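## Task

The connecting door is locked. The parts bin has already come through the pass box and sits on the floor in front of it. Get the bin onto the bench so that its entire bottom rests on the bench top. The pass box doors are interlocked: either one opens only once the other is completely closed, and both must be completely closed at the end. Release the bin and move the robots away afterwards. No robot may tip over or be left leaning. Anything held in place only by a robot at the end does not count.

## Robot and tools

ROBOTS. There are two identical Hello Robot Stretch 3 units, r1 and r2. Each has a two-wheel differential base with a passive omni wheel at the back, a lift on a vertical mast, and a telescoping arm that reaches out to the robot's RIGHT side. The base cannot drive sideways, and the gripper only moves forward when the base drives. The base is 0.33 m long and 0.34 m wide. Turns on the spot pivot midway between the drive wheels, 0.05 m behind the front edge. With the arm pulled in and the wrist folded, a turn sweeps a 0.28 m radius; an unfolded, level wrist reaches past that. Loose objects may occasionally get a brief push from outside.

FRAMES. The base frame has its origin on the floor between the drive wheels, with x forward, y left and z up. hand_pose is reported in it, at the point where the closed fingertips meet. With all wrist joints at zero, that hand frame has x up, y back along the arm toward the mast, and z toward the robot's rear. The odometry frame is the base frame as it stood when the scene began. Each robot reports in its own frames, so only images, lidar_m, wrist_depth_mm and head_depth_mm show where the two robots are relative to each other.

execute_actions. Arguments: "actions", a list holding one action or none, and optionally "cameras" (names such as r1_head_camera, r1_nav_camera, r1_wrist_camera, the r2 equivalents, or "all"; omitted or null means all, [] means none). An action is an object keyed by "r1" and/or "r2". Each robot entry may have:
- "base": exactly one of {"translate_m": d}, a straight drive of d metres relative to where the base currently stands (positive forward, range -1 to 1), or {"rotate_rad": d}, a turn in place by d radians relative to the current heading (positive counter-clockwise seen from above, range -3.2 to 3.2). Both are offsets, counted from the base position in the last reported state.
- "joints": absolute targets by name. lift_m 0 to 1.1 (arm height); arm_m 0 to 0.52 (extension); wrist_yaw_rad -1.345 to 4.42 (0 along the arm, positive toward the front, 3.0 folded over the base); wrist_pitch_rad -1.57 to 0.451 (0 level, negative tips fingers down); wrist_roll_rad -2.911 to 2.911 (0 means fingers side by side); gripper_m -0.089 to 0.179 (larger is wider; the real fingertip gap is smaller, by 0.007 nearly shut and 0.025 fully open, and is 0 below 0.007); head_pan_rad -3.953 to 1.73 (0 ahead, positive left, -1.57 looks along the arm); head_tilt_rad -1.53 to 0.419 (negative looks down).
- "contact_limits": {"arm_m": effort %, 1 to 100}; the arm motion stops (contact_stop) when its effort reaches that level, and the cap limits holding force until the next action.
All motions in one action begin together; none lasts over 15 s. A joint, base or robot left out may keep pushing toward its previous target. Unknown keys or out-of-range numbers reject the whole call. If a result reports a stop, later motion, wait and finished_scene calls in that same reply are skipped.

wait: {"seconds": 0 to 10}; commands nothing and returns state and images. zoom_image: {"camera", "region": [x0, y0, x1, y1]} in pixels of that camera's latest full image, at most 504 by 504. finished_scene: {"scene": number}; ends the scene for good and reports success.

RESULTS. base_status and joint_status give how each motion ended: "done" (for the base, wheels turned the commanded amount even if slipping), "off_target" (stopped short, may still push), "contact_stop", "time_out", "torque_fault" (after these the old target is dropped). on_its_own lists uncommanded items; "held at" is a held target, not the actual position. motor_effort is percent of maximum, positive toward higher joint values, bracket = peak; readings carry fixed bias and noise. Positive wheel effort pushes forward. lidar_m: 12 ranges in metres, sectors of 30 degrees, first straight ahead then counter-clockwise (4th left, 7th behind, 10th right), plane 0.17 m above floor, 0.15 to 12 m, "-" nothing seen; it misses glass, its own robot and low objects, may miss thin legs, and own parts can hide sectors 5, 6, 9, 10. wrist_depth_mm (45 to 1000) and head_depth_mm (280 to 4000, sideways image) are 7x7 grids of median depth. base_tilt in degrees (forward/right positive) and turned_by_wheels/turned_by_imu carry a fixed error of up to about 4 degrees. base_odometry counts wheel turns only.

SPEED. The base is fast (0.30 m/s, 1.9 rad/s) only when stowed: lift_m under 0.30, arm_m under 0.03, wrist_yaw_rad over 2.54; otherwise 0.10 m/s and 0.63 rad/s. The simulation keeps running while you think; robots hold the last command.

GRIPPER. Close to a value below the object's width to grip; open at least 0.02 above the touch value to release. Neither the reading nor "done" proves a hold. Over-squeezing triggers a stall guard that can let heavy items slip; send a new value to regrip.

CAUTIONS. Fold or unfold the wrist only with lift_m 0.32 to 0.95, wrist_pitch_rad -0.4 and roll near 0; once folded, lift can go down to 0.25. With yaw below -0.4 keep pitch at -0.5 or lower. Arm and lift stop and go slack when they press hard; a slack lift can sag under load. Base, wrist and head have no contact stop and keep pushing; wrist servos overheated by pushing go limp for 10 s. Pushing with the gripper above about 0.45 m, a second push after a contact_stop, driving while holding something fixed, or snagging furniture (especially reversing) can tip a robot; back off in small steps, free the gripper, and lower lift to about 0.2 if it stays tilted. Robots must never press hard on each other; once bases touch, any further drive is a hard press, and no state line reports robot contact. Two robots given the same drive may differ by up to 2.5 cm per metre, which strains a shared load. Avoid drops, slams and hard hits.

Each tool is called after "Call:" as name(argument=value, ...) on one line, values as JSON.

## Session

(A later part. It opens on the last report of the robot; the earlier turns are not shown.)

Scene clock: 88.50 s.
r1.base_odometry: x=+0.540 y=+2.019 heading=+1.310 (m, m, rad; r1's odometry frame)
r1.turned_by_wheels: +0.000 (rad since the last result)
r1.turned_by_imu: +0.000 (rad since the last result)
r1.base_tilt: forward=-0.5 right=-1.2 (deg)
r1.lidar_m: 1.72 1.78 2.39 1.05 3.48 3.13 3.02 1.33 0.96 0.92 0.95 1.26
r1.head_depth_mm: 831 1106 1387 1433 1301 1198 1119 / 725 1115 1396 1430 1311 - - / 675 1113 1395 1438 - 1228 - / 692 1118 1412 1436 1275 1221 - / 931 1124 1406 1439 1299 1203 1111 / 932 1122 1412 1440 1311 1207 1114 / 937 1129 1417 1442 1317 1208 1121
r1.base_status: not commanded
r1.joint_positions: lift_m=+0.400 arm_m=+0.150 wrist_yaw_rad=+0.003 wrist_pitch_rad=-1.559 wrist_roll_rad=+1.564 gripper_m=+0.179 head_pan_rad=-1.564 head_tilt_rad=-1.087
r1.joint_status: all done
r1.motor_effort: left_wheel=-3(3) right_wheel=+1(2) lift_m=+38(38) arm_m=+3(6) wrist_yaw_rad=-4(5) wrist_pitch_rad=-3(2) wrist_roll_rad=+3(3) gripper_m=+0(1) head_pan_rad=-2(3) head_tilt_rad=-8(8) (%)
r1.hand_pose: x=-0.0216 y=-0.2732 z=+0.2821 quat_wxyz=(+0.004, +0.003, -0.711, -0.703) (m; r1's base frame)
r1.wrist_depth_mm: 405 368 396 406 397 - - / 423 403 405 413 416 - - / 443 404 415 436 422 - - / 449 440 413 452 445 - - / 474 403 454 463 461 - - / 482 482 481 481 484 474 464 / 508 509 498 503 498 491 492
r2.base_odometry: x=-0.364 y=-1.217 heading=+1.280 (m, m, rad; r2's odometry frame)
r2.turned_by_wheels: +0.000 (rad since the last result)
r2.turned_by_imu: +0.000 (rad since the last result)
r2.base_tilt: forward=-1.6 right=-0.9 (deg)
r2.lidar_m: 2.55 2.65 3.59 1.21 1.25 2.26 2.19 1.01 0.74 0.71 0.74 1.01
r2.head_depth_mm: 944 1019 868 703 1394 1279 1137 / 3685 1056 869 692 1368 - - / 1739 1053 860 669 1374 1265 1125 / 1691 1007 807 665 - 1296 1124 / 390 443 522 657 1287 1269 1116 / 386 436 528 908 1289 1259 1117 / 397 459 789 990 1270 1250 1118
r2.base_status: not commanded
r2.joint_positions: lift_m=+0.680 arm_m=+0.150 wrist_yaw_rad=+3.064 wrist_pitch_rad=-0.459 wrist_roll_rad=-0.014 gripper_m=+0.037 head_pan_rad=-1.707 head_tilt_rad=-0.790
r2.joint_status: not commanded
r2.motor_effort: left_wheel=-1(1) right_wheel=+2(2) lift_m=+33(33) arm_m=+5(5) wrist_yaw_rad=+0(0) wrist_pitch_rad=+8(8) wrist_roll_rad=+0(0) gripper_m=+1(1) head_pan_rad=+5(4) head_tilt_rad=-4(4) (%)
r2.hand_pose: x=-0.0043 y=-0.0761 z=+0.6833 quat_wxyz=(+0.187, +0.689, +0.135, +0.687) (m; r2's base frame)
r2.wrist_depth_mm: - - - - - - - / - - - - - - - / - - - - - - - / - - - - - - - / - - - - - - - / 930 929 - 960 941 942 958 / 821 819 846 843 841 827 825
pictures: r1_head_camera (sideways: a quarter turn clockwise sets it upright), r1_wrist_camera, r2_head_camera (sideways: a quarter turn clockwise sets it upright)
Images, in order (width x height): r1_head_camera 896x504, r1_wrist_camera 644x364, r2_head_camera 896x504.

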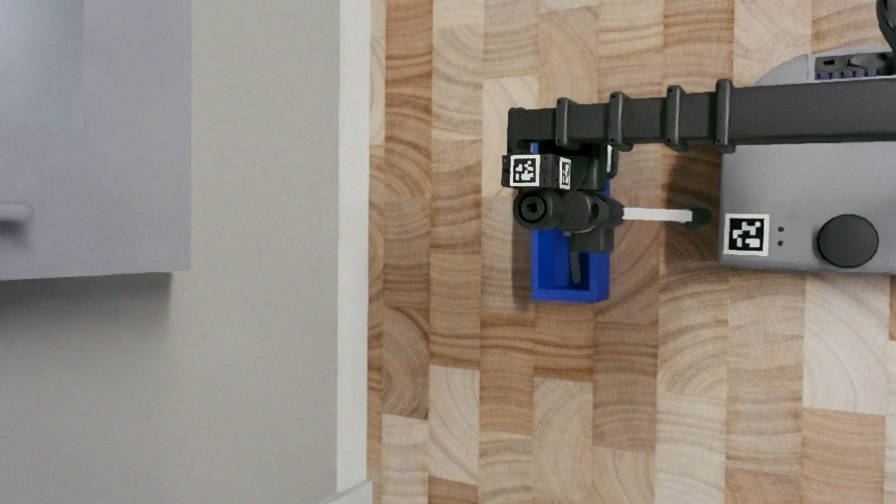

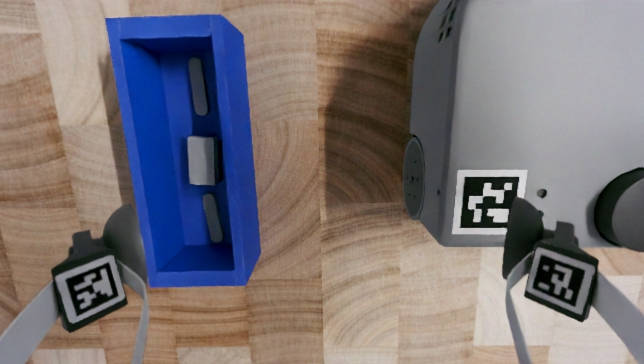

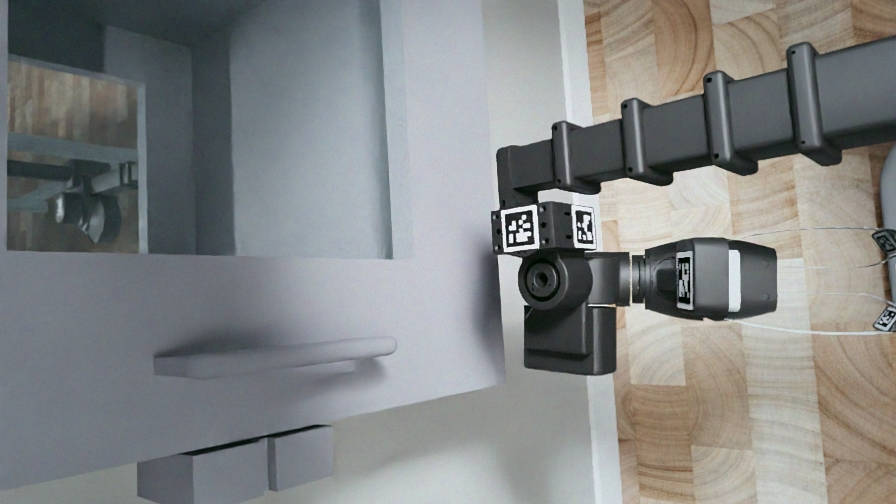

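Call:
execute_actions(actions=[{"r1":{"base":{"translate_m":-0.02},"joints":{"lift_m":0.27,"arm_m":0.29}},"r2":{"joints":{"arm_m":0.24}}}], cameras=["r1_head_camera","r1_wrist_camera","r2_head_camera"])

Scene clock: 105.10 s.
r1.base_odometry: x=+0.534 y=+2.000 heading=+1.309 (m, m, rad; r1's odometry frame)
r1.turned_by_wheels: +0.000 (rad since the last result)
r1.turned_by_imu: -0.001 (rad since the last result)
r1.base_tilt: forward=-0.5 right=-1.2 (deg)
r1.lidar_m: 1.74 1.80 2.42 1.05 3.47 3.13 2.99 1.33 0.96 0.92 0.95 1.25
r1.head_depth_mm: 828 1116 1387 1427 1304 1197 1119 / 834 1112 1392 1424 1301 1209 - / 693 1113 1397 1484 1273 1222 - / 676 1119 1404 1441 1271 1221 - / 930 1122 1415 1433 1292 1201 1113 / 933 1125 1404 1442 1320 1207 1118 / 933 1128 1426 1442 1318 1211 1114
r1.base_status: done
r1.joint_positions: lift_m=+0.270 arm_m=+0.290 wrist_yaw_rad=+0.002 wrist_pitch_rad=-1.561 wrist_roll_rad=+1.565 gripper_m=+0.179 head_pan_rad=-1.564 head_tilt_rad=-1.087
r1.joint_status: all done
r1.motor_effort: left_wheel=-3(10) right_wheel=+1(2) lift_m=+28(36) arm_m=+3(6) wrist_yaw_rad=-3(4) wrist_pitch_rad=-3(3) wrist_roll_rad=+3(3) gripper_m=+0(1) head_pan_rad=-3(3) head_tilt_rad=-8(8) (%)
r1.hand_pose: x=-0.0216 y=-0.4129 z=+0.1524 quat_wxyz=(+0.003, +0.003, -0.710, -0.704) (m; r1's base frame)
r1.wrist_depth_mm: 288 285 205 208 282 280 281 / 299 298 274 283 291 292 293 / 308 305 291 292 304 304 302 / 318 318 304 302 312 313 309 / 331 327 316 314 324 321 - / 341 347 331 325 338 333 - / 360 355 334 294 350 347 348
r2.base_odometry: x=-0.364 y=-1.217 heading=+1.280 (m, m, rad; r2's odometry frame)
r2.turned_by_wheels: +0.000 (rad since the last result)
r2.turned_by_imu: +0.000 (rad since the last result)
r2.base_tilt: forward=-1.7 right=-1.0 (deg)
r2.lidar_m: 2.55 2.65 3.61 1.21 1.25 2.25 2.19 1.01 0.74 0.72 0.74 1.02
r2.head_depth_mm: 946 1023 865 705 1388 1280 1133 / 3667 1053 862 693 1362 - - / 3306 1050 864 653 1362 1282 1126 / 1773 1005 808 650 1304 1277 1121 / 389 443 520 614 1307 1280 1108 / 386 435 529 926 1309 1268 1116 / 396 459 787 991 1269 1261 1117
r2.base_status: not commanded
r2.joint_positions: lift_m=+0.680 arm_m=+0.240 wrist_yaw_rad=+3.064 wrist_pitch_rad=-0.459 wrist_roll_rad=-0.014 gripper_m=+0.037 head_pan_rad=-1.707 head_tilt_rad=-0.790
r2.joint_status: all done
r2.motor_effort: left_wheel=-1(1) right_wheel=+2(1) lift_m=+33(33) arm_m=+5(4) wrist_yaw_rad=+0(0) wrist_pitch_rad=+8(8) wrist_roll_rad=+0(0) gripper_m=+0(0) head_pan_rad=+5(4) head_tilt_rad=-3(4) (%)
r2.hand_pose: x=-0.0043 y=-0.1661 z=+0.6833 quat_wxyz=(+0.187, +0.689, +0.135, +0.687) (m; r2's base frame)
r2.wrist_depth_mm: - - - - - - - / - - - - - - - / - - - - - - - / - - - - - - - / - - - - - - - / 968 957 - 931 962 932 948 / 808 808 - 845 823 814 806
pictures: r1_head_camera (sideways: a quarter turn clockwise sets it upright), r1_wrist_camera, r2_head_camera (sideways: a quarter turn clockwise sets it upright)
Images, in order (width x height): r1_head_camera 896x504, r1_wrist_camera 644x364, r2_head_camera 896x504.

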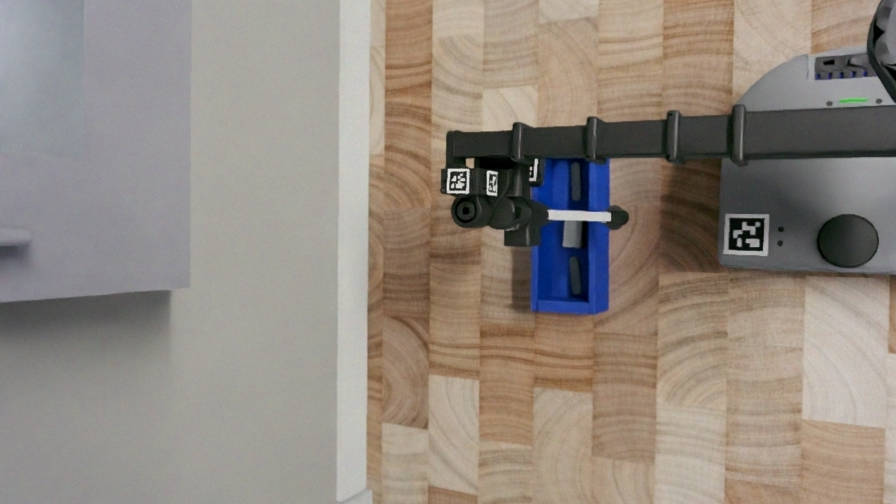

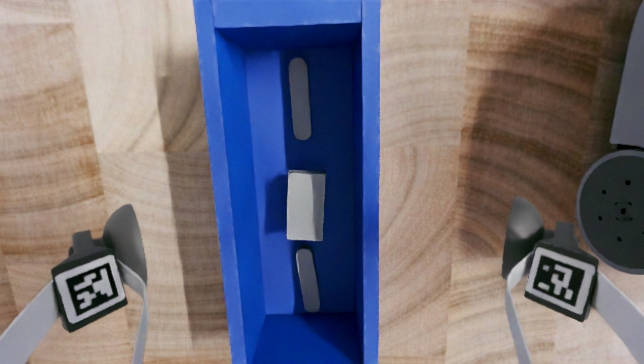

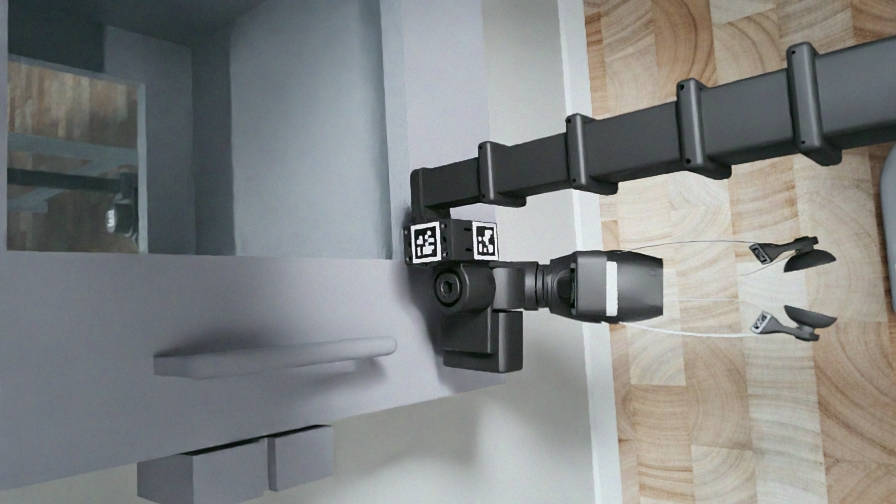

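Call:
execute_actions(actions=[{"r1":{"base":{"translate_m":0.012},"joints":{"lift_m":0.20,"arm_m":0.308}},"r2":{"joints":{"arm_m":0.32},"contact_limits":{"arm_m":12}}}], cameras=["r1_head_camera","r1_wrist_camera","r2_head_camera"])

Scene clock: 112.93 s.
r1.base_odometry: x=+0.537 y=+2.011 heading=+1.309 (m, m, rad; r1's odometry frame)
r1.turned_by_wheels: +0.000 (rad since the last result)
r1.turned_by_imu: +0.000 (rad since the last result)
r1.base_tilt: forward=-0.6 right=-1.2 (deg)
r1.lidar_m: 1.73 1.78 2.40 1.05 3.47 3.14 3.01 1.33 0.96 0.92 0.95 1.25
r1.head_depth_mm: 829 1109 1390 1428 1307 1205 1115 / 831 1113 1395 1435 1300 1203 - / 675 1113 1397 1461 1261 1233 - / 676 1112 1404 1445 1277 1217 - / 931 1114 1408 1433 1298 1207 1118 / 933 1119 1417 1432 1311 1206 1120 / 938 1125 1421 1440 1311 1208 1115
r1.base_status: done
r1.joint_positions: lift_m=+0.200 arm_m=+0.308 wrist_yaw_rad=+0.002 wrist_pitch_rad=-1.561 wrist_roll_rad=+1.565 gripper_m=+0.179 head_pan_rad=-1.564 head_tilt_rad=-1.087
r1.joint_status: all done
r1.motor_effort: left_wheel=-3(6) right_wheel=+1(4) lift_m=+29(29) arm_m=+3(7) wrist_yaw_rad=-3(3) wrist_pitch_rad=-3(3) wrist_roll_rad=+3(3) gripper_m=+0(0) head_pan_rad=-3(3) head_tilt_rad=-8(8) (%)
r1.hand_pose: x=-0.0216 y=-0.4308 z=+0.0824 quat_wxyz=(+0.003, +0.003, -0.710, -0.704) (m; r1's base frame)
r1.wrist_depth_mm: 222 222 177 210 177 218 218 / 229 229 175 218 180 226 224 / 238 236 173 226 184 233 234 / 247 245 195 231 187 244 241 / 257 254 191 212 232 249 248 / 266 265 220 251 243 261 257 / 275 276 218 259 249 273 270
r2.base_odometry: x=-0.364 y=-1.217 heading=+1.280 (m, m, rad; r2's odometry frame)
r2.turned_by_wheels: +0.000 (rad since the last result)
r2.turned_by_imu: -0.001 (rad since the last result)
r2.base_tilt: forward=-1.7 right=-1.0 (deg)
r2.lidar_m: 2.55 2.64 3.60 1.21 1.25 2.27 2.18 1.02 0.74 0.71 0.74 1.01
r2.head_depth_mm: 947 1024 865 706 1399 1282 1131 / 3704 1051 862 691 1382 - - / 3144 1049 863 659 1363 1282 1121 / 3291 1005 804 719 1359 1272 1121 / 390 450 520 613 1331 1272 1118 / 386 437 529 915 1302 1263 1118 / 392 458 785 993 1271 1256 1108
r2.base_status: not commanded
r2.joint_positions: lift_m=+0.680 arm_m=+0.271 wrist_yaw_rad=+3.078 wrist_pitch_rad=-0.459 wrist_roll_rad=-0.014 gripper_m=+0.037 head_pan_rad=-1.706 head_tilt_rad=-0.791
r2.joint_status: arm_m contact_stop (moved +0.031 of +0.080)
r2.on_its_own: arm_m is slack since a contact_stop, until your next command for it (your +0.320 is given up); wrist_yaw_rad is at rest, and its effort (-15) is outside its rest range (-12 to +12)
r2.motor_effort: left_wheel=-2(5) right_wheel=+5(11) lift_m=+32(33) arm_m=+1(16) wrist_yaw_rad=-15(26) wrist_pitch_rad=+9(10) wrist_roll_rad=+0(0) gripper_m=+1(1) head_pan_rad=+3(4) head_tilt_rad=-4(5) (%)
r2.contact_limits: arm_m 12 (drawing in: default 22, maximum 36; extending or still: default 32, maximum 51)
r2.hand_pose: x=-0.0073 y=-0.1972 z=+0.6832 quat_wxyz=(+0.182, +0.688, +0.140, +0.688) (m; r2's base frame)
r2.wrist_depth_mm: - - - - - - - / - - - - - - - / - - - - - - - / - - - - - - - / - - - - - - - / 937 931 - 981 952 942 945 / 817 818 - - 823 831 830
pictures: r1_head_camera (sideways: a quarter turn clockwise sets it upright), r1_wrist_camera, r2_head_camera (sideways: a quarter turn clockwise sets it upright)
Images, in order (width x height): r1_head_camera 896x504, r1_wrist_camera 644x364, r2_head_camera 896x504.

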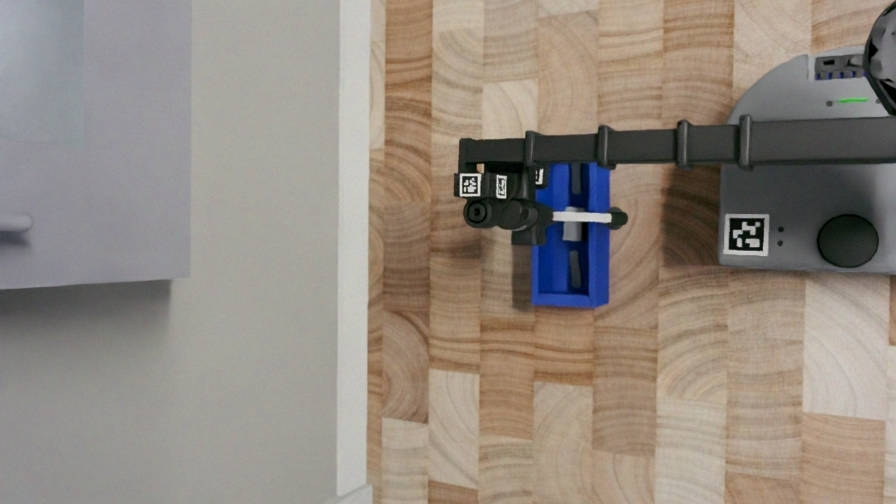

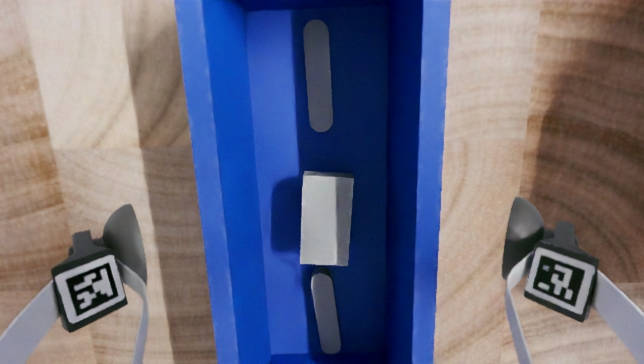

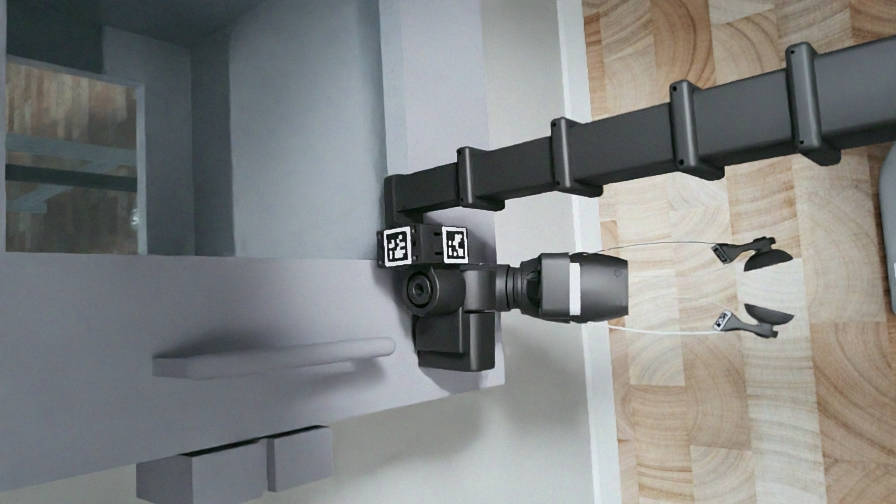

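Call:
execute_actions(actions=[{"r1":{"joints":{"lift_m":0.145}},"r2":{"joints":{"arm_m":0.30},"contact_limits":{"arm_m":17}}}], cameras=["r1_wrist_camera","r2_head_camera"])

Scene clock: 117.60 s.
r1.base_odometry: x=+0.537 y=+2.011 heading=+1.309 (m, m, rad; r1's odometry frame)
r1.turned_by_wheels: +0.000 (rad since the last result)
r1.turned_by_imu: +0.000 (rad since the last result)
r1.base_tilt: forward=-0.6 right=-1.3 (deg)
r1.lidar_m: 1.73 1.78 2.40 1.05 3.49 3.14 3.00 1.33 0.96 0.92 0.95 1.25
r1.head_depth_mm: 831 1112 1389 1428 1301 1200 1118 / 833 1113 1397 1423 1306 1216 - / 675 1117 1406 1445 1266 1224 - / 675 1121 1410 1435 1273 1225 - / 933 1122 1400 1438 1295 1207 1110 / 929 1123 1426 1443 1318 1212 1117 / 934 1130 1416 1447 1318 1209 1117
r1.base_status: not commanded
r1.joint_positions: lift_m=+0.145 arm_m=+0.308 wrist_yaw_rad=+0.002 wrist_pitch_rad=-1.560 wrist_roll_rad=+1.565 gripper_m=+0.179 head_pan_rad=-1.564 head_tilt_rad=-1.087
r1.joint_status: all done
r1.motor_effort: left_wheel=-3(3) right_wheel=+1(1) lift_m=+28(29) arm_m=+3(3) wrist_yaw_rad=-3(3) wrist_pitch_rad=-3(3) wrist_roll_rad=+3(3) gripper_m=+0(1) head_pan_rad=-2(3) head_tilt_rad=-8(8) (%)
r1.hand_pose: x=-0.0216 y=-0.4311 z=+0.0274 quat_wxyz=(+0.003, +0.003, -0.711, -0.704) (m; r1's base frame)
r1.wrist_depth_mm: 173 93 159 160 157 91 168 / 177 93 164 164 161 92 173 / 185 99 165 172 163 94 180 / 192 106 162 177 167 102 185 / 197 103 160 151 170 100 192 / - 106 158 158 172 105 198 / 214 210 156 199 176 205 208
r2.base_odometry: x=-0.364 y=-1.217 heading=+1.280 (m, m, rad; r2's odometry frame)
r2.turned_by_wheels: +0.000 (rad since the last result)
r2.turned_by_imu: -0.001 (rad since the last result)
r2.base_tilt: forward=-1.5 right=-0.9 (deg)
r2.lidar_m: 2.55 2.65 3.63 1.20 1.25 2.26 2.19 1.02 0.74 0.71 0.74 1.01
r2.head_depth_mm: 942 1022 866 706 1391 1289 1132 / 3648 1050 863 693 1380 - - / 3113 1045 859 - 1362 1269 1124 / 3303 1009 805 716 1361 1278 1122 / 390 449 521 614 1334 1271 1122 / 386 437 528 915 1296 1265 1119 / 391 457 787 989 1272 1261 1114
r2.base_status: not commanded
r2.joint_positions: lift_m=+0.680 arm_m=+0.271 wrist_yaw_rad=+3.084 wrist_pitch_rad=-0.459 wrist_roll_rad=-0.014 gripper_m=+0.037 head_pan_rad=-1.706 head_tilt_rad=-0.791
r2.joint_status: arm_m contact_stop (moved +0.000 of +0.029)
r2.on_its_own: arm_m is slack since a contact_stop, until your next command for it (your +0.300 is given up); wrist_yaw_rad is at rest, and its effort (-21) is outside its rest range (-12 to +12)
r2.motor_effort: left_wheel=+2(3) right_wheel=-2(6) lift_m=+33(32) arm_m=+1(17) wrist_yaw_rad=-21(38) wrist_pitch_rad=+9(9) wrist_roll_rad=+0(0) gripper_m=+1(1) head_pan_rad=+5(4) head_tilt_rad=-3(4) (%)
r2.contact_limits: arm_m 17 (drawing in: default 22, maximum 36; extending or still: default 32, maximum 51)
r2.hand_pose: x=-0.0087 y=-0.1976 z=+0.6832 quat_wxyz=(+0.180, +0.688, +0.143, +0.689) (m; r2's base frame)
r2.wrist_depth_mm: - - - - - - - / - - - - - - - / - - - - - - - / - - - - - - - / - - - - - - - / 941 945 - 969 949 947 942 / 811 794 - - 827 814 834
pictures: r1_wrist_camera, r2_head_camera (sideways: a quarter turn clockwise sets it upright)
Images, in order (width x height): r1_wrist_camera 644x364, r2_head_camera 896x504.

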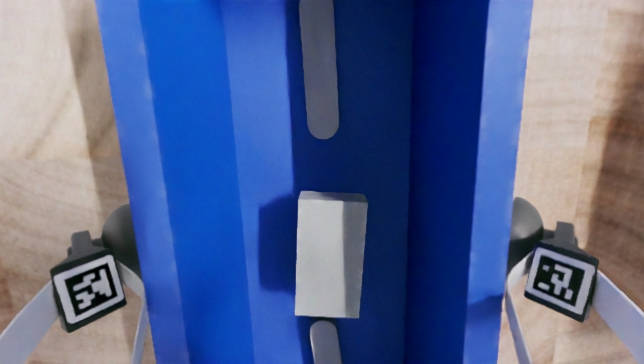

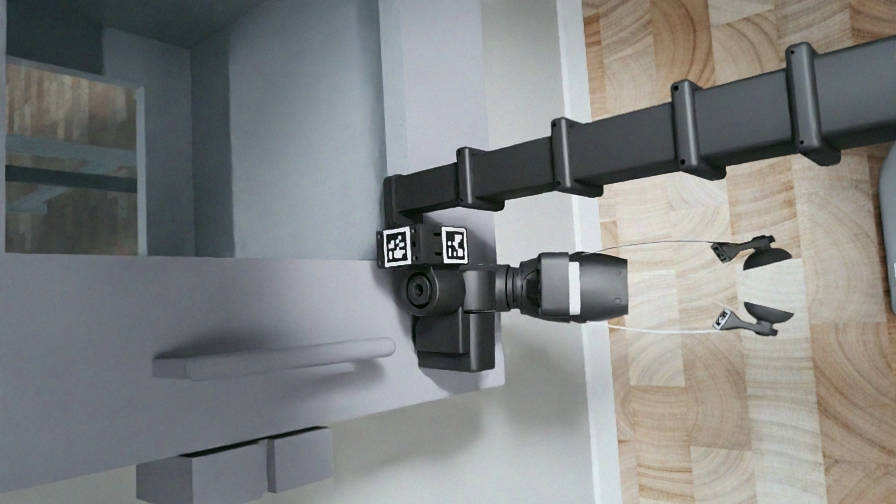

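Call:
execute_actions(actions=[{"r1":{"joints":{"gripper_m":0.06,"head_pan_rad":-1.75,"head_tilt_rad":-0.5}},"r2":{"joints":{"arm_m":0.05}}}], cameras=["r1_wrist_camera","r1_head_camera","r1_nav_camera"])

Scene clock: 123.37 s.
r1.base_odometry: x=+0.537 y=+2.011 heading=+1.309 (m, m, rad; r1's odometry frame)
r1.turned_by_wheels: +0.000 (rad since the last result)
r1.turned_by_imu: +0.000 (rad since the last result)
r1.base_tilt: forward=-0.6 right=-1.3 (deg)
r1.lidar_m: 1.73 1.78 2.40 1.05 3.49 3.14 3.00 1.33 0.96 0.92 0.95 1.25
r1.head_depth_mm: 614 645 1085 1059 877 1364 1347 / 602 633 1299 1133 858 1331 1339 / 596 625 1568 1141 838 1298 1341 / 587 613 2958 1081 822 1272 1340 / 578 606 656 717 804 1245 1330 / 570 596 649 711 1031 1219 1306 / 742 808 865 957 1066 1192 1290
r1.base_status: not commanded
r1.joint_positions: lift_m=+0.145 arm_m=+0.308 wrist_yaw_rad=+0.002 wrist_pitch_rad=-1.564 wrist_roll_rad=+1.565 gripper_m=+0.068 head_pan_rad=-1.743 head_tilt_rad=-0.508
r1.joint_status: gripper_m off_target (ended at +0.068, target +0.060); the others done
r1.on_its_own: gripper_m is held at +0.065, not at your +0.060, by its stall guard, which is still easing
r1.motor_effort: left_wheel=-3(3) right_wheel=+2(2) lift_m=+22(28) arm_m=+3(3) wrist_yaw_rad=-3(3) wrist_pitch_rad=-2(3) wrist_roll_rad=+3(3) gripper_m=-52(98) head_pan_rad=-3(18) head_tilt_rad=+4(41) (%)
r1.hand_pose: x=-0.0216 y=-0.4300 z=+0.0277 quat_wxyz=(+0.003, +0.003, -0.709, -0.705) (m; r1's base frame)
r1.wrist_depth_mm: 173 94 161 161 156 91 169 / 179 94 165 166 160 92 174 / 184 100 166 172 163 101 181 / 191 107 163 178 165 102 188 / 198 104 161 153 167 102 195 / - 108 160 159 170 106 200 / 216 211 157 200 174 160 210
r2.base_odometry: x=-0.364 y=-1.217 heading=+1.280 (m, m, rad; r2's odometry frame)
r2.turned_by_wheels: +0.000 (rad since the last result)
r2.turned_by_imu: +0.000 (rad since the last result)
r2.base_tilt: forward=-1.7 right=-1.0 (deg)
r2.lidar_m: 2.55 2.65 3.62 1.21 1.25 2.26 2.19 1.02 0.74 0.71 0.74 1.01
r2.head_depth_mm: 940 1021 868 706 1397 1276 1129 / 3653 1051 864 692 1373 1311 - / 3142 1050 860 682 1347 1225 1125 / 3288 1006 803 668 1359 - - / 390 450 524 655 1330 - 1120 / 386 437 528 718 1300 1259 1119 / 391 458 788 991 1271 1263 1112
r2.base_status: not commanded
r2.joint_positions: lift_m=+0.680 arm_m=+0.050 wrist_yaw_rad=+3.066 wrist_pitch_rad=-0.459 wrist_roll_rad=-0.014 gripper_m=+0.037 head_pan_rad=-1.706 head_tilt_rad=-0.791
r2.joint_status: all done
r2.motor_effort: left_wheel=+0(2) right_wheel=+1(3) lift_m=+32(33) arm_m=-3(5) wrist_yaw_rad=-2(20) wrist_pitch_rad=+9(8) wrist_roll_rad=+0(0) gripper_m=+0(1) head_pan_rad=+3(4) head_tilt_rad=-4(4) (%)
r2.hand_pose: x=-0.0046 y=+0.0230 z=+0.6832 quat_wxyz=(+0.186, +0.689, +0.136, +0.687) (m; r2's base frame)
r2.wrist_depth_mm: - - - - - - - / - - - - - - - / - - - - - - - / - - - - - - - / - - - - - - - / 937 938 - 938 966 945 958 / 828 822 812 819 803 823 820
pictures: r1_head_camera (sideways: a quarter turn clockwise sets it upright), r1_nav_camera (sideways: a quarter turn counterclockwise sets it upright), r1_wrist_camera
Images, in order (width x height): r1_head_camera 896x504, r1_nav_camera 672x504, r1_wrist_camera 644x364.

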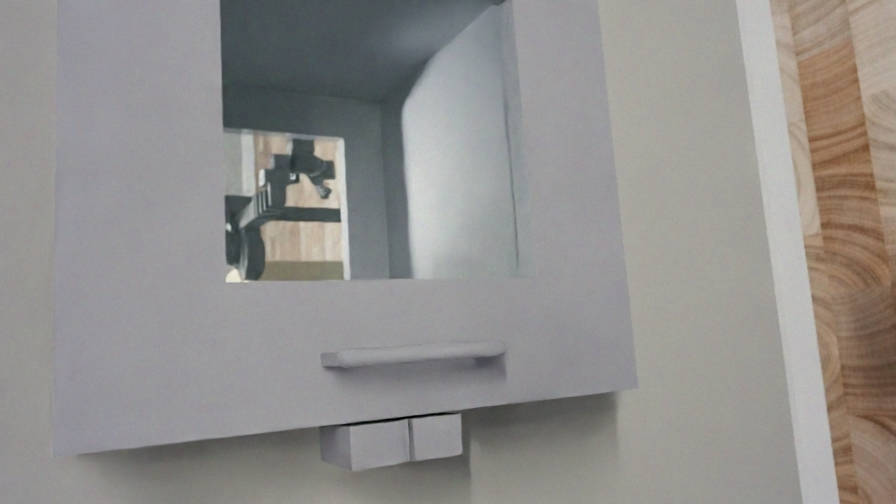

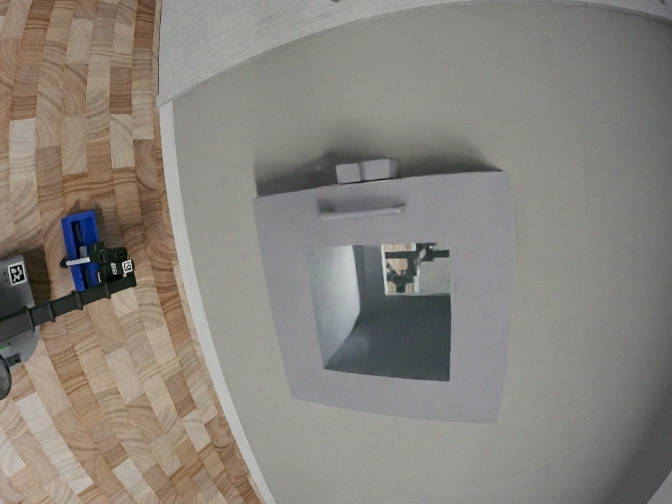

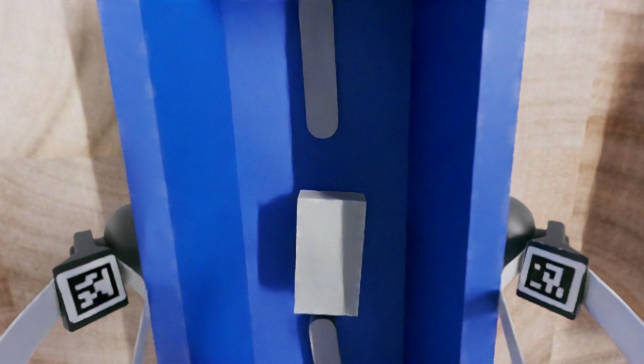

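Call:
execute_actions(actions=[{"r1":{"joints":{"gripper_m":0.08}}}], cameras=[])

Call:
execute_actions(actions=[{"r1":{"joints":{"lift_m":0.25,"head_pan_rad":-1.6,"head_tilt_rad":-0.9}}}], cameras=["r1_wrist_camera","r1_head_camera"])

Scene clock: 146.90 s.
r1.base_odometry: x=+0.537 y=+2.011 heading=+1.309 (m, m, rad; r1's odometry frame)
r1.turned_by_wheels: +0.000 (rad since the last result)
r1.turned_by_imu: -0.001 (rad since the last result)
r1.base_tilt: forward=-0.6 right=-1.2 (deg)
r1.lidar_m: 1.73 1.79 2.41 1.05 3.50 3.16 3.00 1.33 0.96 0.92 0.95 1.25
r1.head_depth_mm: 613 644 1078 1063 874 1371 1342 / 604 633 1308 1134 856 1338 1341 / 594 625 1572 1137 838 1295 1343 / 586 614 2942 1080 822 1266 1345 / 578 605 656 718 802 1244 1332 / 571 596 649 712 1031 1218 1310 / 742 808 865 956 1061 1190 1296
r1.base_status: not commanded
r1.joint_positions: lift_m=+0.145 arm_m=+0.308 wrist_yaw_rad=+0.002 wrist_pitch_rad=-1.564 wrist_roll_rad=+1.565 gripper_m=+0.082 head_pan_rad=-1.743 head_tilt_rad=-0.508
r1.joint_status: all done
r1.motor_effort: left_wheel=-3(3) right_wheel=+1(2) lift_m=+22(22) arm_m=+3(2) wrist_yaw_rad=-3(3) wrist_pitch_rad=-2(2) wrist_roll_rad=+3(3) gripper_m=-46(98) head_pan_rad=-3(3) head_tilt_rad=+4(4) (%)
r1.hand_pose: x=-0.0216 y=-0.4300 z=+0.0277 quat_wxyz=(+0.003, +0.003, -0.709, -0.705) (m; r1's base frame)
r1.wrist_depth_mm: 173 93 161 160 156 91 169 / 179 94 166 166 159 92 175 / 186 99 166 173 162 101 179 / 192 107 163 178 164 102 187 / 200 104 161 154 167 102 194 / - 107 160 159 169 106 201 / 217 213 157 200 174 159 211
r2.base_odometry: x=-0.364 y=-1.217 heading=+1.280 (m, m, rad; r2's odometry frame)
r2.turned_by_wheels: +0.000 (rad since the last result)
r2.turned_by_imu: +0.001 (rad since the last result)
r2.base_tilt: forward=-1.6 right=-0.9 (deg)
r2.lidar_m: 2.55 2.65 3.62 1.21 1.25 2.27 2.18 1.02 0.74 0.71 0.74 1.01
r2.head_depth_mm: 943 1022 868 704 1399 1279 1125 / 3692 1054 863 691 1380 1306 - / 3096 1048 857 682 1350 1229 1127 / 3265 1011 805 667 1349 - - / 391 450 523 655 1327 - 1122 / 386 435 528 718 1298 1267 1124 / 390 459 788 992 1264 1250 1110
r2.base_status: not commanded
r2.joint_positions: lift_m=+0.680 arm_m=+0.050 wrist_yaw_rad=+3.066 wrist_pitch_rad=-0.459 wrist_roll_rad=-0.014 gripper_m=+0.037 head_pan_rad=-1.706 head_tilt_rad=-0.791
r2.joint_status: not commanded
r2.motor_effort: left_wheel=-1(0) right_wheel=+1(1) lift_m=+33(32) arm_m=-3(3) wrist_yaw_rad=-2(2) wrist_pitch_rad=+8(9) wrist_roll_rad=+0(0) gripper_m=+1(1) head_pan_rad=+3(4) head_tilt_rad=-3(4) (%)
r2.hand_pose: x=-0.0046 y=+0.0230 z=+0.6832 quat_wxyz=(+0.186, +0.689, +0.136, +0.687) (m; r2's base frame)
r2.wrist_depth_mm: - - - - - - - / - - - - - - - / - - - - - - - / - - - - - - - / - - - - - - - / 924 928 - 945 947 950 936 / 814 813 799 823 809 822 816
pictures: none
No camera images: the call's "cameras" was empty. Leave "cameras" out to get every camera's image.

Scene clock: 148.70 s.
r1.base_odometry: x=+0.537 y=+2.011 heading=+1.309 (m, m, rad; r1's odometry frame)
r1.turned_by_wheels: +0.000 (rad since the last result)
r1.turned_by_imu: +0.000 (rad since the last result)
r1.base_tilt: forward=-0.6 right=-1.2 (deg)
r1.lidar_m: 1.73 1.78 2.41 1.05 3.48 3.13 3.00 1.33 0.40 0.38 0.39 1.25
r1.head_depth_mm: 1147 971 836 1405 1430 1261 1138 / 1155 969 830 1397 1419 1269 1135 / 632 759 829 1397 1453 1175 1135 / 584 697 828 1386 1460 1143 1141 / 604 732 1138 1389 1433 1186 1139 / 813 961 1133 1390 1438 1267 1144 / 830 959 1128 1374 1438 1274 1139
r1.base_status: not commanded
r1.joint_positions: lift_m=+0.250 arm_m=+0.308 wrist_yaw_rad=+0.002 wrist_pitch_rad=-1.558 wrist_roll_rad=+1.566 gripper_m=+0.090 head_pan_rad=-1.607 head_tilt_rad=-0.890
r1.joint_status: all done
r1.on_its_own: gripper_m is held at +0.091, not at your +0.080, by its stall guard, which is still easing
r1.motor_effort: left_wheel=-1(5) right_wheel=+0(4) lift_m=+43(48) arm_m=+2(2) wrist_yaw_rad=-3(3) wrist_pitch_rad=-3(9) wrist_roll_rad=+2(3) gripper_m=-9(46) head_pan_rad=+4(15) head_tilt_rad=-6(35) (%)
r1.hand_pose: x=-0.0216 y=-0.4317 z=+0.1318 quat_wxyz=(+0.003, +0.002, -0.711, -0.703) (m; r1's base frame)
r1.wrist_depth_mm: 268 123 157 173 162 263 262 / 278 271 158 180 167 270 273 / 286 285 160 187 173 280 281 / 297 295 161 189 180 291 291 / 312 304 162 173 188 297 299 / 320 - 164 212 197 - 313 / 334 338 166 224 204 325 324
r2.base_odometry: x=-0.364 y=-1.217 heading=+1.280 (m, m, rad; r2's odometry frame)
r2.turned_by_wheels: +0.000 (rad since the last result)
r2.turned_by_imu: +0.000 (rad since the last result)
r2.base_tilt: forward=-1.7 right=-0.8 (deg)
r2.lidar_m: 2.55 2.65 3.59 1.20 1.25 2.26 2.18 1.02 0.74 0.71 0.74 1.01
r2.head_depth_mm: 948 1023 872 704 1396 1293 1138 / 3674 1057 864 692 1381 1302 - / 2839 1053 859 682 1348 1228 1128 / 3358 1008 808 668 1357 - - / 390 450 523 656 1330 - 1121 / 386 437 529 721 1298 1262 1123 / 390 458 788 993 1270 1260 1118
r2.base_status: not commanded
r2.joint_positions: lift_m=+0.680 arm_m=+0.050 wrist_yaw_rad=+3.066 wrist_pitch_rad=-0.459 wrist_roll_rad=-0.014 gripper_m=+0.037 head_pan_rad=-1.706 head_tilt_rad=-0.791
r2.joint_status: not commanded
r2.motor_effort: left_wheel=-1(0) right_wheel=+1(0) lift_m=+33(33) arm_m=-4(3) wrist_yaw_rad=-2(2) wrist_pitch_rad=+8(8) wrist_roll_rad=+0(0) gripper_m=+1(0) head_pan_rad=+4(4) head_tilt_rad=-5(4) (%)
r2.hand_pose: x=-0.0046 y=+0.0230 z=+0.6832 quat_wxyz=(+0.186, +0.689, +0.136, +0.687) (m; r2's base frame)
r2.wrist_depth_mm: - - - - - - - / - - - - - - - / - - - - - - - / - - - - - - - / - - - - - - - / 934 947 - 949 988 958 941 / 822 828 807 828 821 816 835
pictures: r1_head_camera (sideways: a quarter turn clockwise sets it upright), r1_wrist_camera
Images, in order (width x height): r1_head_camera 896x504, r1_wrist_camera 644x364.

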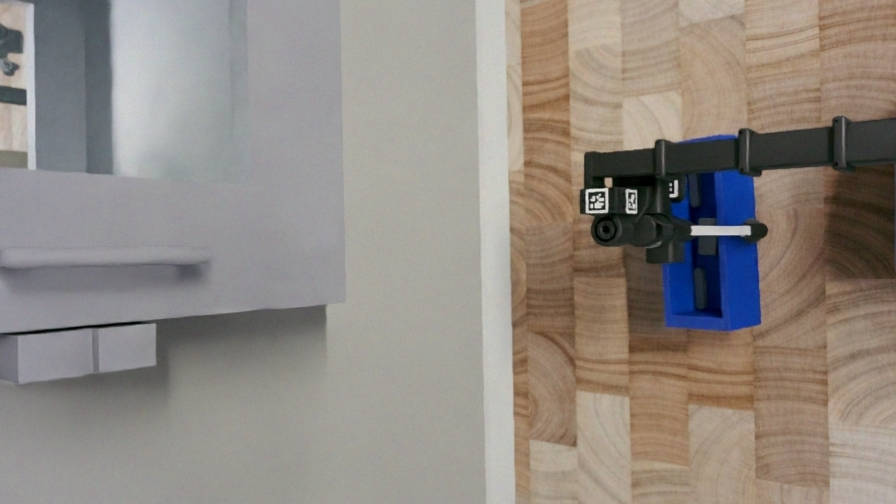

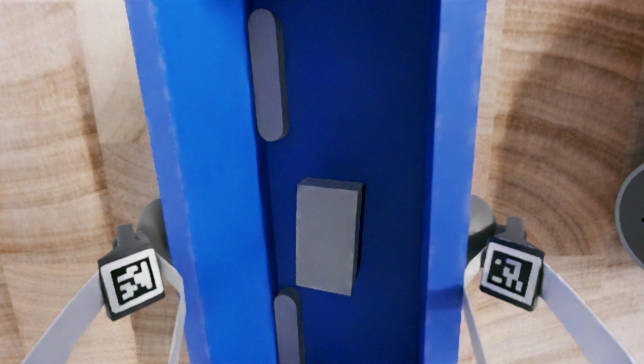

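Slipping; squeeze again now.

Call:
execute_actions(actions=[{"r1":{"joints":{"gripper_m":0.07}}}], cameras=["r1_wrist_camera","r1_head_camera"])

Scene clock: 151.23 s.
r1.base_odometry: x=+0.537 y=+2.011 heading=+1.309 (m, m, rad; r1's odometry frame)
r1.turned_by_wheels: +0.000 (rad since the last result)
r1.turned_by_imu: +0.000 (rad since the last result)
r1.base_tilt: forward=-0.7 right=-1.2 (deg)
r1.lidar_m: 1.72 1.78 2.41 1.05 3.50 3.15 3.01 1.33 0.40 0.38 0.39 1.25
r1.head_depth_mm: 1143 971 832 1408 1432 1268 1137 / 1156 974 833 1398 1431 1270 1137 / 631 756 833 1402 1463 1173 1137 / 584 699 826 1393 1456 1139 1135 / 605 731 1131 1389 1440 1189 1144 / 815 960 1131 1380 1436 1267 1135 / 828 955 1125 1380 1440 1273 1144
r1.base_status: not commanded
r1.joint_positions: lift_m=+0.250 arm_m=+0.308 wrist_yaw_rad=+0.002 wrist_pitch_rad=-1.558 wrist_roll_rad=+1.566 gripper_m=+0.072 head_pan_rad=-1.607 head_tilt_rad=-0.890
r1.joint_status: all done
r1.motor_effort: left_wheel=+0(1) right_wheel=+0(0) lift_m=+43(43) arm_m=+2(2) wrist_yaw_rad=-3(3) wrist_pitch_rad=-3(3) wrist_roll_rad=+2(2) gripper_m=-36(98) head_pan_rad=+3(3) head_tilt_rad=-6(6) (%)
r1.hand_pose: x=-0.0216 y=-0.4316 z=+0.1319 quat_wxyz=(+0.003, +0.002, -0.711, -0.703) (m; r1's base frame)
r1.wrist_depth_mm: 271 123 158 173 160 262 262 / 275 273 159 180 167 269 271 / 287 282 160 188 173 282 280 / 297 294 162 191 180 289 289 / 310 305 163 173 188 296 302 / 318 - 165 213 197 - 312 / 336 333 167 226 206 325 324
r2.base_odometry: x=-0.364 y=-1.217 heading=+1.280 (m, m, rad; r2's odometry frame)
r2.turned_by_wheels: +0.000 (rad since the last result)
r2.turned_by_imu: +0.000 (rad since the last result)
r2.base_tilt: forward=-1.6 right=-0.9 (deg)
r2.lidar_m: 2.55 2.65 3.61 1.21 1.25 2.26 2.19 1.02 0.74 0.71 0.74 1.01
r2.head_depth_mm: 941 1020 867 706 1397 1286 1128 / 3713 1053 862 692 1385 1303 - / 2839 1045 854 681 1357 1229 1129 / 3302 1005 806 668 1344 - - / 390 450 523 658 1314 - 1128 / 386 436 527 717 1294 1251 1119 / 391 459 787 990 1275 1258 1115
r2.base_status: not commanded
r2.joint_positions: lift_m=+0.680 arm_m=+0.050 wrist_yaw_rad=+3.066 wrist_pitch_rad=-0.459 wrist_roll_rad=-0.014 gripper_m=+0.037 head_pan_rad=-1.706 head_tilt_rad=-0.791
r2.joint_status: not commanded
r2.motor_effort: left_wheel=+0(0) right_wheel=+1(1) lift_m=+33(34) arm_m=-4(4) wrist_yaw_rad=-2(2) wrist_pitch_rad=+8(9) wrist_roll_rad=+0(0) gripper_m=+0(1) head_pan_rad=+3(4) head_tilt_rad=-3(4) (%)
r2.hand_pose: x=-0.0046 y=+0.0230 z=+0.6832 quat_wxyz=(+0.186, +0.689, +0.136, +0.687) (m; r2's base frame)
r2.wrist_depth_mm: - - - - - - - / - - - - - - - / - - - - - - - / - - - - - - - / - - - - - - - / 940 947 - 937 953 952 944 / 814 825 798 821 836 816 818
pictures: r1_head_camera (sideways: a quarter turn clockwise sets it upright), r1_wrist_camera
Images, in order (width x height): r1_head_camera 896x504, r1_wrist_camera 644x364.

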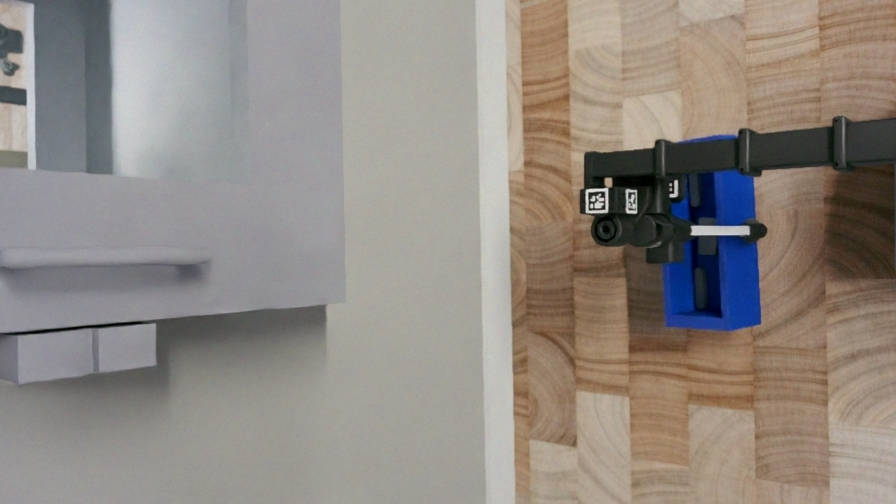

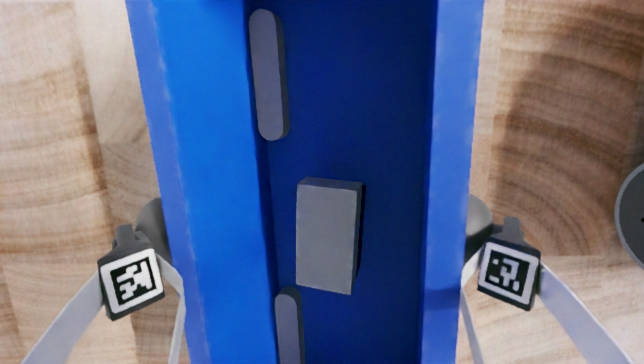

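Call:
execute_actions(actions=[{"r1":{"joints":{"head_pan_rad":1.6,"head_tilt_rad":-0.45}}}], cameras=["r1_wrist_camera","r1_head_camera","r1_nav_camera"])

Scene clock: 155.67 s.
r1.base_odometry: x=+0.537 y=+2.011 heading=+1.309 (m, m, rad; r1's odometry frame)
r1.turned_by_wheels: +0.000 (rad since the last result)
r1.turned_by_imu: +0.000 (rad since the last result)
r1.base_tilt: forward=-0.6 right=-1.2 (deg)
r1.lidar_m: 1.73 1.78 2.40 1.05 3.48 3.15 3.00 1.33 0.40 0.38 0.39 1.26
r1.head_depth_mm: 2862 3121 3341 2932 2143 1694 1395 / 2886 3087 3284 1228 1217 1546 1391 / 2894 3144 1936 1208 1996 1681 1388 / 2911 3143 1943 1227 2073 1688 1389 / 2904 3181 1936 1222 2051 1687 1392 / 2949 3166 3298 1216 2142 1679 1386 / 2930 3166 3410 1211 1269 1572 1410
r1.base_status: not commanded
r1.joint_positions: lift_m=+0.250 arm_m=+0.308 wrist_yaw_rad=+0.002 wrist_pitch_rad=-1.558 wrist_roll_rad=+1.566 gripper_m=+0.093 head_pan_rad=+1.593 head_tilt_rad=-0.458
r1.joint_status: all done
r1.on_its_own: gripper_m is held at +0.091, not at your +0.070, by its stall guard, which is still easing
r1.motor_effort: left_wheel=-1(1) right_wheel=+0(0) lift_m=+43(43) arm_m=+2(3) wrist_yaw_rad=-3(4) wrist_pitch_rad=-3(4) wrist_roll_rad=+2(2) gripper_m=-26(31) head_pan_rad=+4(38) head_tilt_rad=+4(38) (%)
r1.hand_pose: x=-0.0216 y=-0.4316 z=+0.1319 quat_wxyz=(+0.003, +0.002, -0.711, -0.703) (m; r1's base frame)
r1.wrist_depth_mm: 271 122 157 172 161 262 259 / 276 124 158 180 165 268 270 / 288 283 159 186 173 281 279 / 297 290 161 191 179 291 291 / 311 303 162 172 189 298 300 / 322 - 164 211 196 - 310 / 335 331 165 223 206 329 322
r2.base_odometry: x=-0.364 y=-1.217 heading=+1.280 (m, m, rad; r2's odometry frame)
r2.turned_by_wheels: +0.000 (rad since the last result)
r2.turned_by_imu: +0.000 (rad since the last result)
r2.base_tilt: forward=-1.6 right=-1.0 (deg)
r2.lidar_m: 2.55 2.64 3.59 1.21 1.25 2.26 2.18 1.02 0.74 0.71 0.74 1.01
r2.head_depth_mm: 938 1022 866 707 1401 1280 1136 / 3627 1053 866 693 1385 1307 - / 2831 1043 858 678 1347 1230 1129 / 3275 1008 807 670 1353 - - / 390 450 523 659 1329 - 1118 / 385 435 528 718 1297 1261 1116 / 390 458 789 990 1271 1254 1113
r2.base_status: not commanded
r2.joint_positions: lift_m=+0.680 arm_m=+0.050 wrist_yaw_rad=+3.066 wrist_pitch_rad=-0.459 wrist_roll_rad=-0.014 gripper_m=+0.037 head_pan_rad=-1.706 head_tilt_rad=-0.791
r2.joint_status: not commanded
r2.motor_effort: left_wheel=-1(0) right_wheel=+1(1) lift_m=+33(32) arm_m=-4(3) wrist_yaw_rad=-2(1) wrist_pitch_rad=+9(9) wrist_roll_rad=+0(0) gripper_m=+1(0) head_pan_rad=+5(3) head_tilt_rad=-4(4) (%)
r2.hand_pose: x=-0.0046 y=+0.0230 z=+0.6832 quat_wxyz=(+0.186, +0.689, +0.136, +0.687) (m; r2's base frame)
r2.wrist_depth_mm: - - - - - - - / - - - - - - - / - - - - - - - / - - - - - - - / - - - - - - - / 951 930 - 928 974 948 929 / 825 817 813 829 826 813 811
pictures: r1_head_camera (sideways: a quarter turn clockwise sets it upright), r1_nav_camera (sideways: a quarter turn counterclockwise sets it upright), r1_wrist_camera
Images, in order (width x height): r1_head_camera 896x504, r1_nav_camera 672x504, r1_wrist_camera 644x364.

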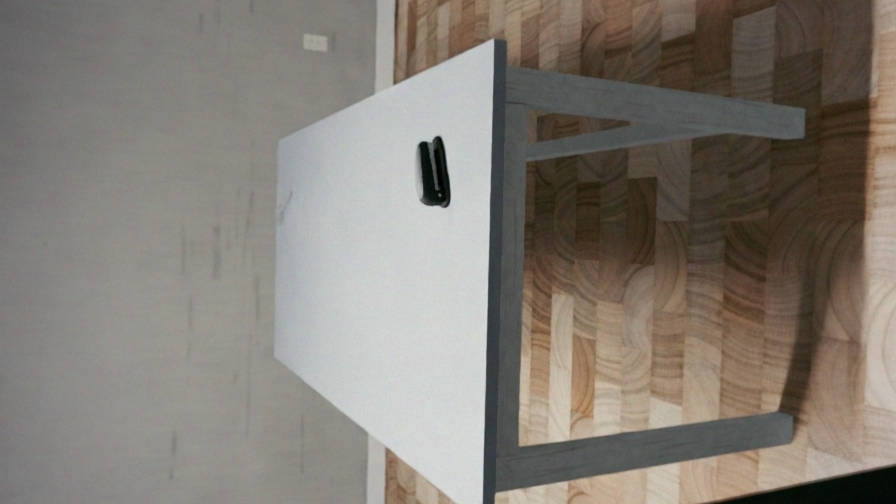

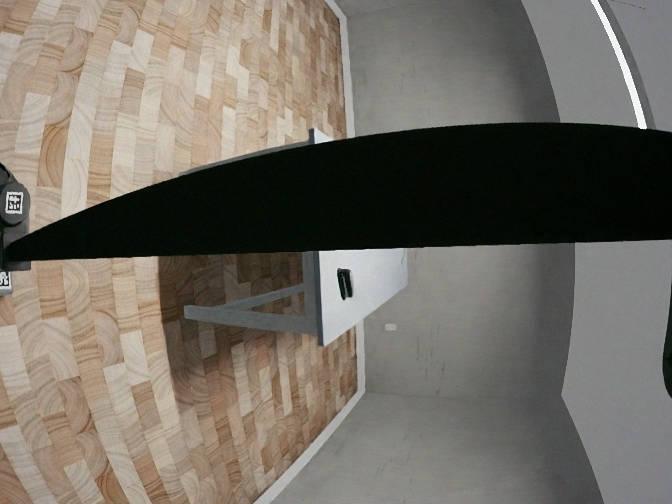

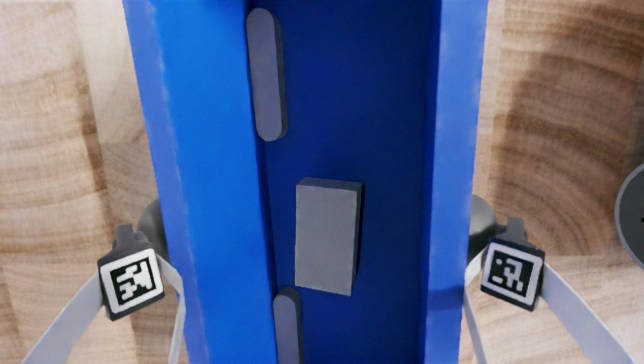

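Call:
execute_actions(actions=[], cameras=["r1_wrist_camera"])

Scene clock: 157.37 s.
r1.base_odometry: x=+0.537 y=+2.011 heading=+1.309 (m, m, rad; r1's odometry frame)
r1.turned_by_wheels: +0.000 (rad since the last result)
r1.turned_by_imu: +0.000 (rad since the last result)
r1.base_tilt: forward=-0.6 right=-1.3 (deg)
r1.lidar_m: 1.73 1.78 2.41 1.05 3.46 3.16 3.01 1.33 0.39 0.38 0.39 1.25
r1.head_depth_mm: 2871 3111 3345 2976 2131 1693 1388 / 2885 3072 3282 1225 1224 1553 1384 / 2895 3158 1964 1217 1984 1690 1391 / 2941 3148 1938 1219 2074 1685 1386 / 2933 3157 1938 1222 2062 1684 1388 / 2942 3111 3312 1213 2135 1674 1384 / 2968 3203 3466 1216 1266 1584 1403
r1.base_status: not commanded
r1.joint_positions: lift_m=+0.250 arm_m=+0.308 wrist_yaw_rad=+0.002 wrist_pitch_rad=-1.558 wrist_roll_rad=+1.566 gripper_m=+0.102 head_pan_rad=+1.593 head_tilt_rad=-0.458
r1.joint_status: all done
r1.on_its_own: gripper_m is held at +0.101, not at your +0.070, by its stall guard, which is still easing
r1.motor_effort: left_wheel=-1(1) right_wheel=+0(0) lift_m=+43(43) arm_m=+2(3) wrist_yaw_rad=-3(4) wrist_pitch_rad=-3(4) wrist_roll_rad=+2(2) gripper_m=-21(31) head_pan_rad=+3(38) head_tilt_rad=+4(38) (%)
r1.hand_pose: x=-0.0216 y=-0.4316 z=+0.1319 quat_wxyz=(+0.003, +0.002, -0.711, -0.703) (m; r1's base frame)
r1.wrist_depth_mm: 270 115 158 170 159 262 261 / 278 122 159 178 167 271 270 / 287 283 160 186 172 279 279 / 298 294 161 187 181 291 290 / 311 305 161 170 187 297 301 / 320 - 164 207 196 316 314 / 338 334 165 221 205 322 322
r2.base_odometry: x=-0.364 y=-1.217 heading=+1.280 (m, m, rad; r2's odometry frame)
r2.turned_by_wheels: +0.000 (rad since the last result)
r2.turned_by_imu: +0.000 (rad since the last result)
r2.base_tilt: forward=-1.7 right=-1.1 (deg)
r2.lidar_m: 2.55 2.64 3.60 1.21 1.25 2.26 2.18 1.02 0.74 0.71 0.74 1.01
r2.head_depth_mm: 941 1024 869 705 1398 1272 1134 / 3584 1054 862 693 1382 1301 - / 2819 1049 855 678 1355 1226 1131 / 3319 1011 809 668 1357 - - / 390 451 523 655 1337 - 1119 / 386 436 527 716 1295 1264 1119 / 391 459 788 992 1271 1258 1109
r2.base_status: not commanded
r2.joint_positions: lift_m=+0.680 arm_m=+0.050 wrist_yaw_rad=+3.066 wrist_pitch_rad=-0.459 wrist_roll_rad=-0.014 gripper_m=+0.037 head_pan_rad=-1.706 head_tilt_rad=-0.791
r2.joint_status: not commanded
r2.motor_effort: left_wheel=+0(0) right_wheel=+1(1) lift_m=+33(32) arm_m=-3(3) wrist_yaw_rad=-2(1) wrist_pitch_rad=+9(9) wrist_roll_rad=+0(0) gripper_m=+1(0) head_pan_rad=+5(3) head_tilt_rad=-4(4) (%)
r2.hand_pose: x=-0.0046 y=+0.0230 z=+0.6832 quat_wxyz=(+0.186, +0.689, +0.136, +0.687) (m; r2's base frame)
r2.wrist_depth_mm: - - - - - - - / - - - - - - - / - - - - - - - / - - - - - - - / - - - - - - - / 944 954 - 928 947 930 973 / 807 825 794 813 812 827 843
pictures: r1_wrist_camera
Images, in order (width x height): r1_wrist_camera 644x364.

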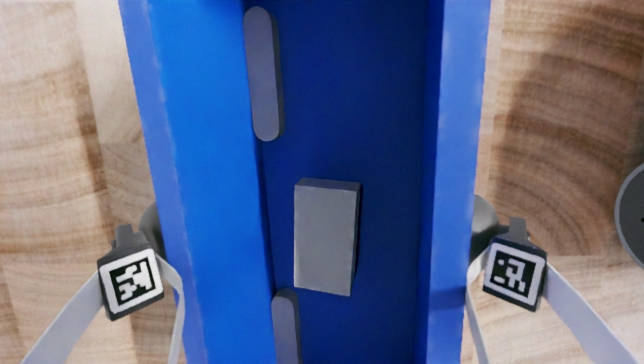

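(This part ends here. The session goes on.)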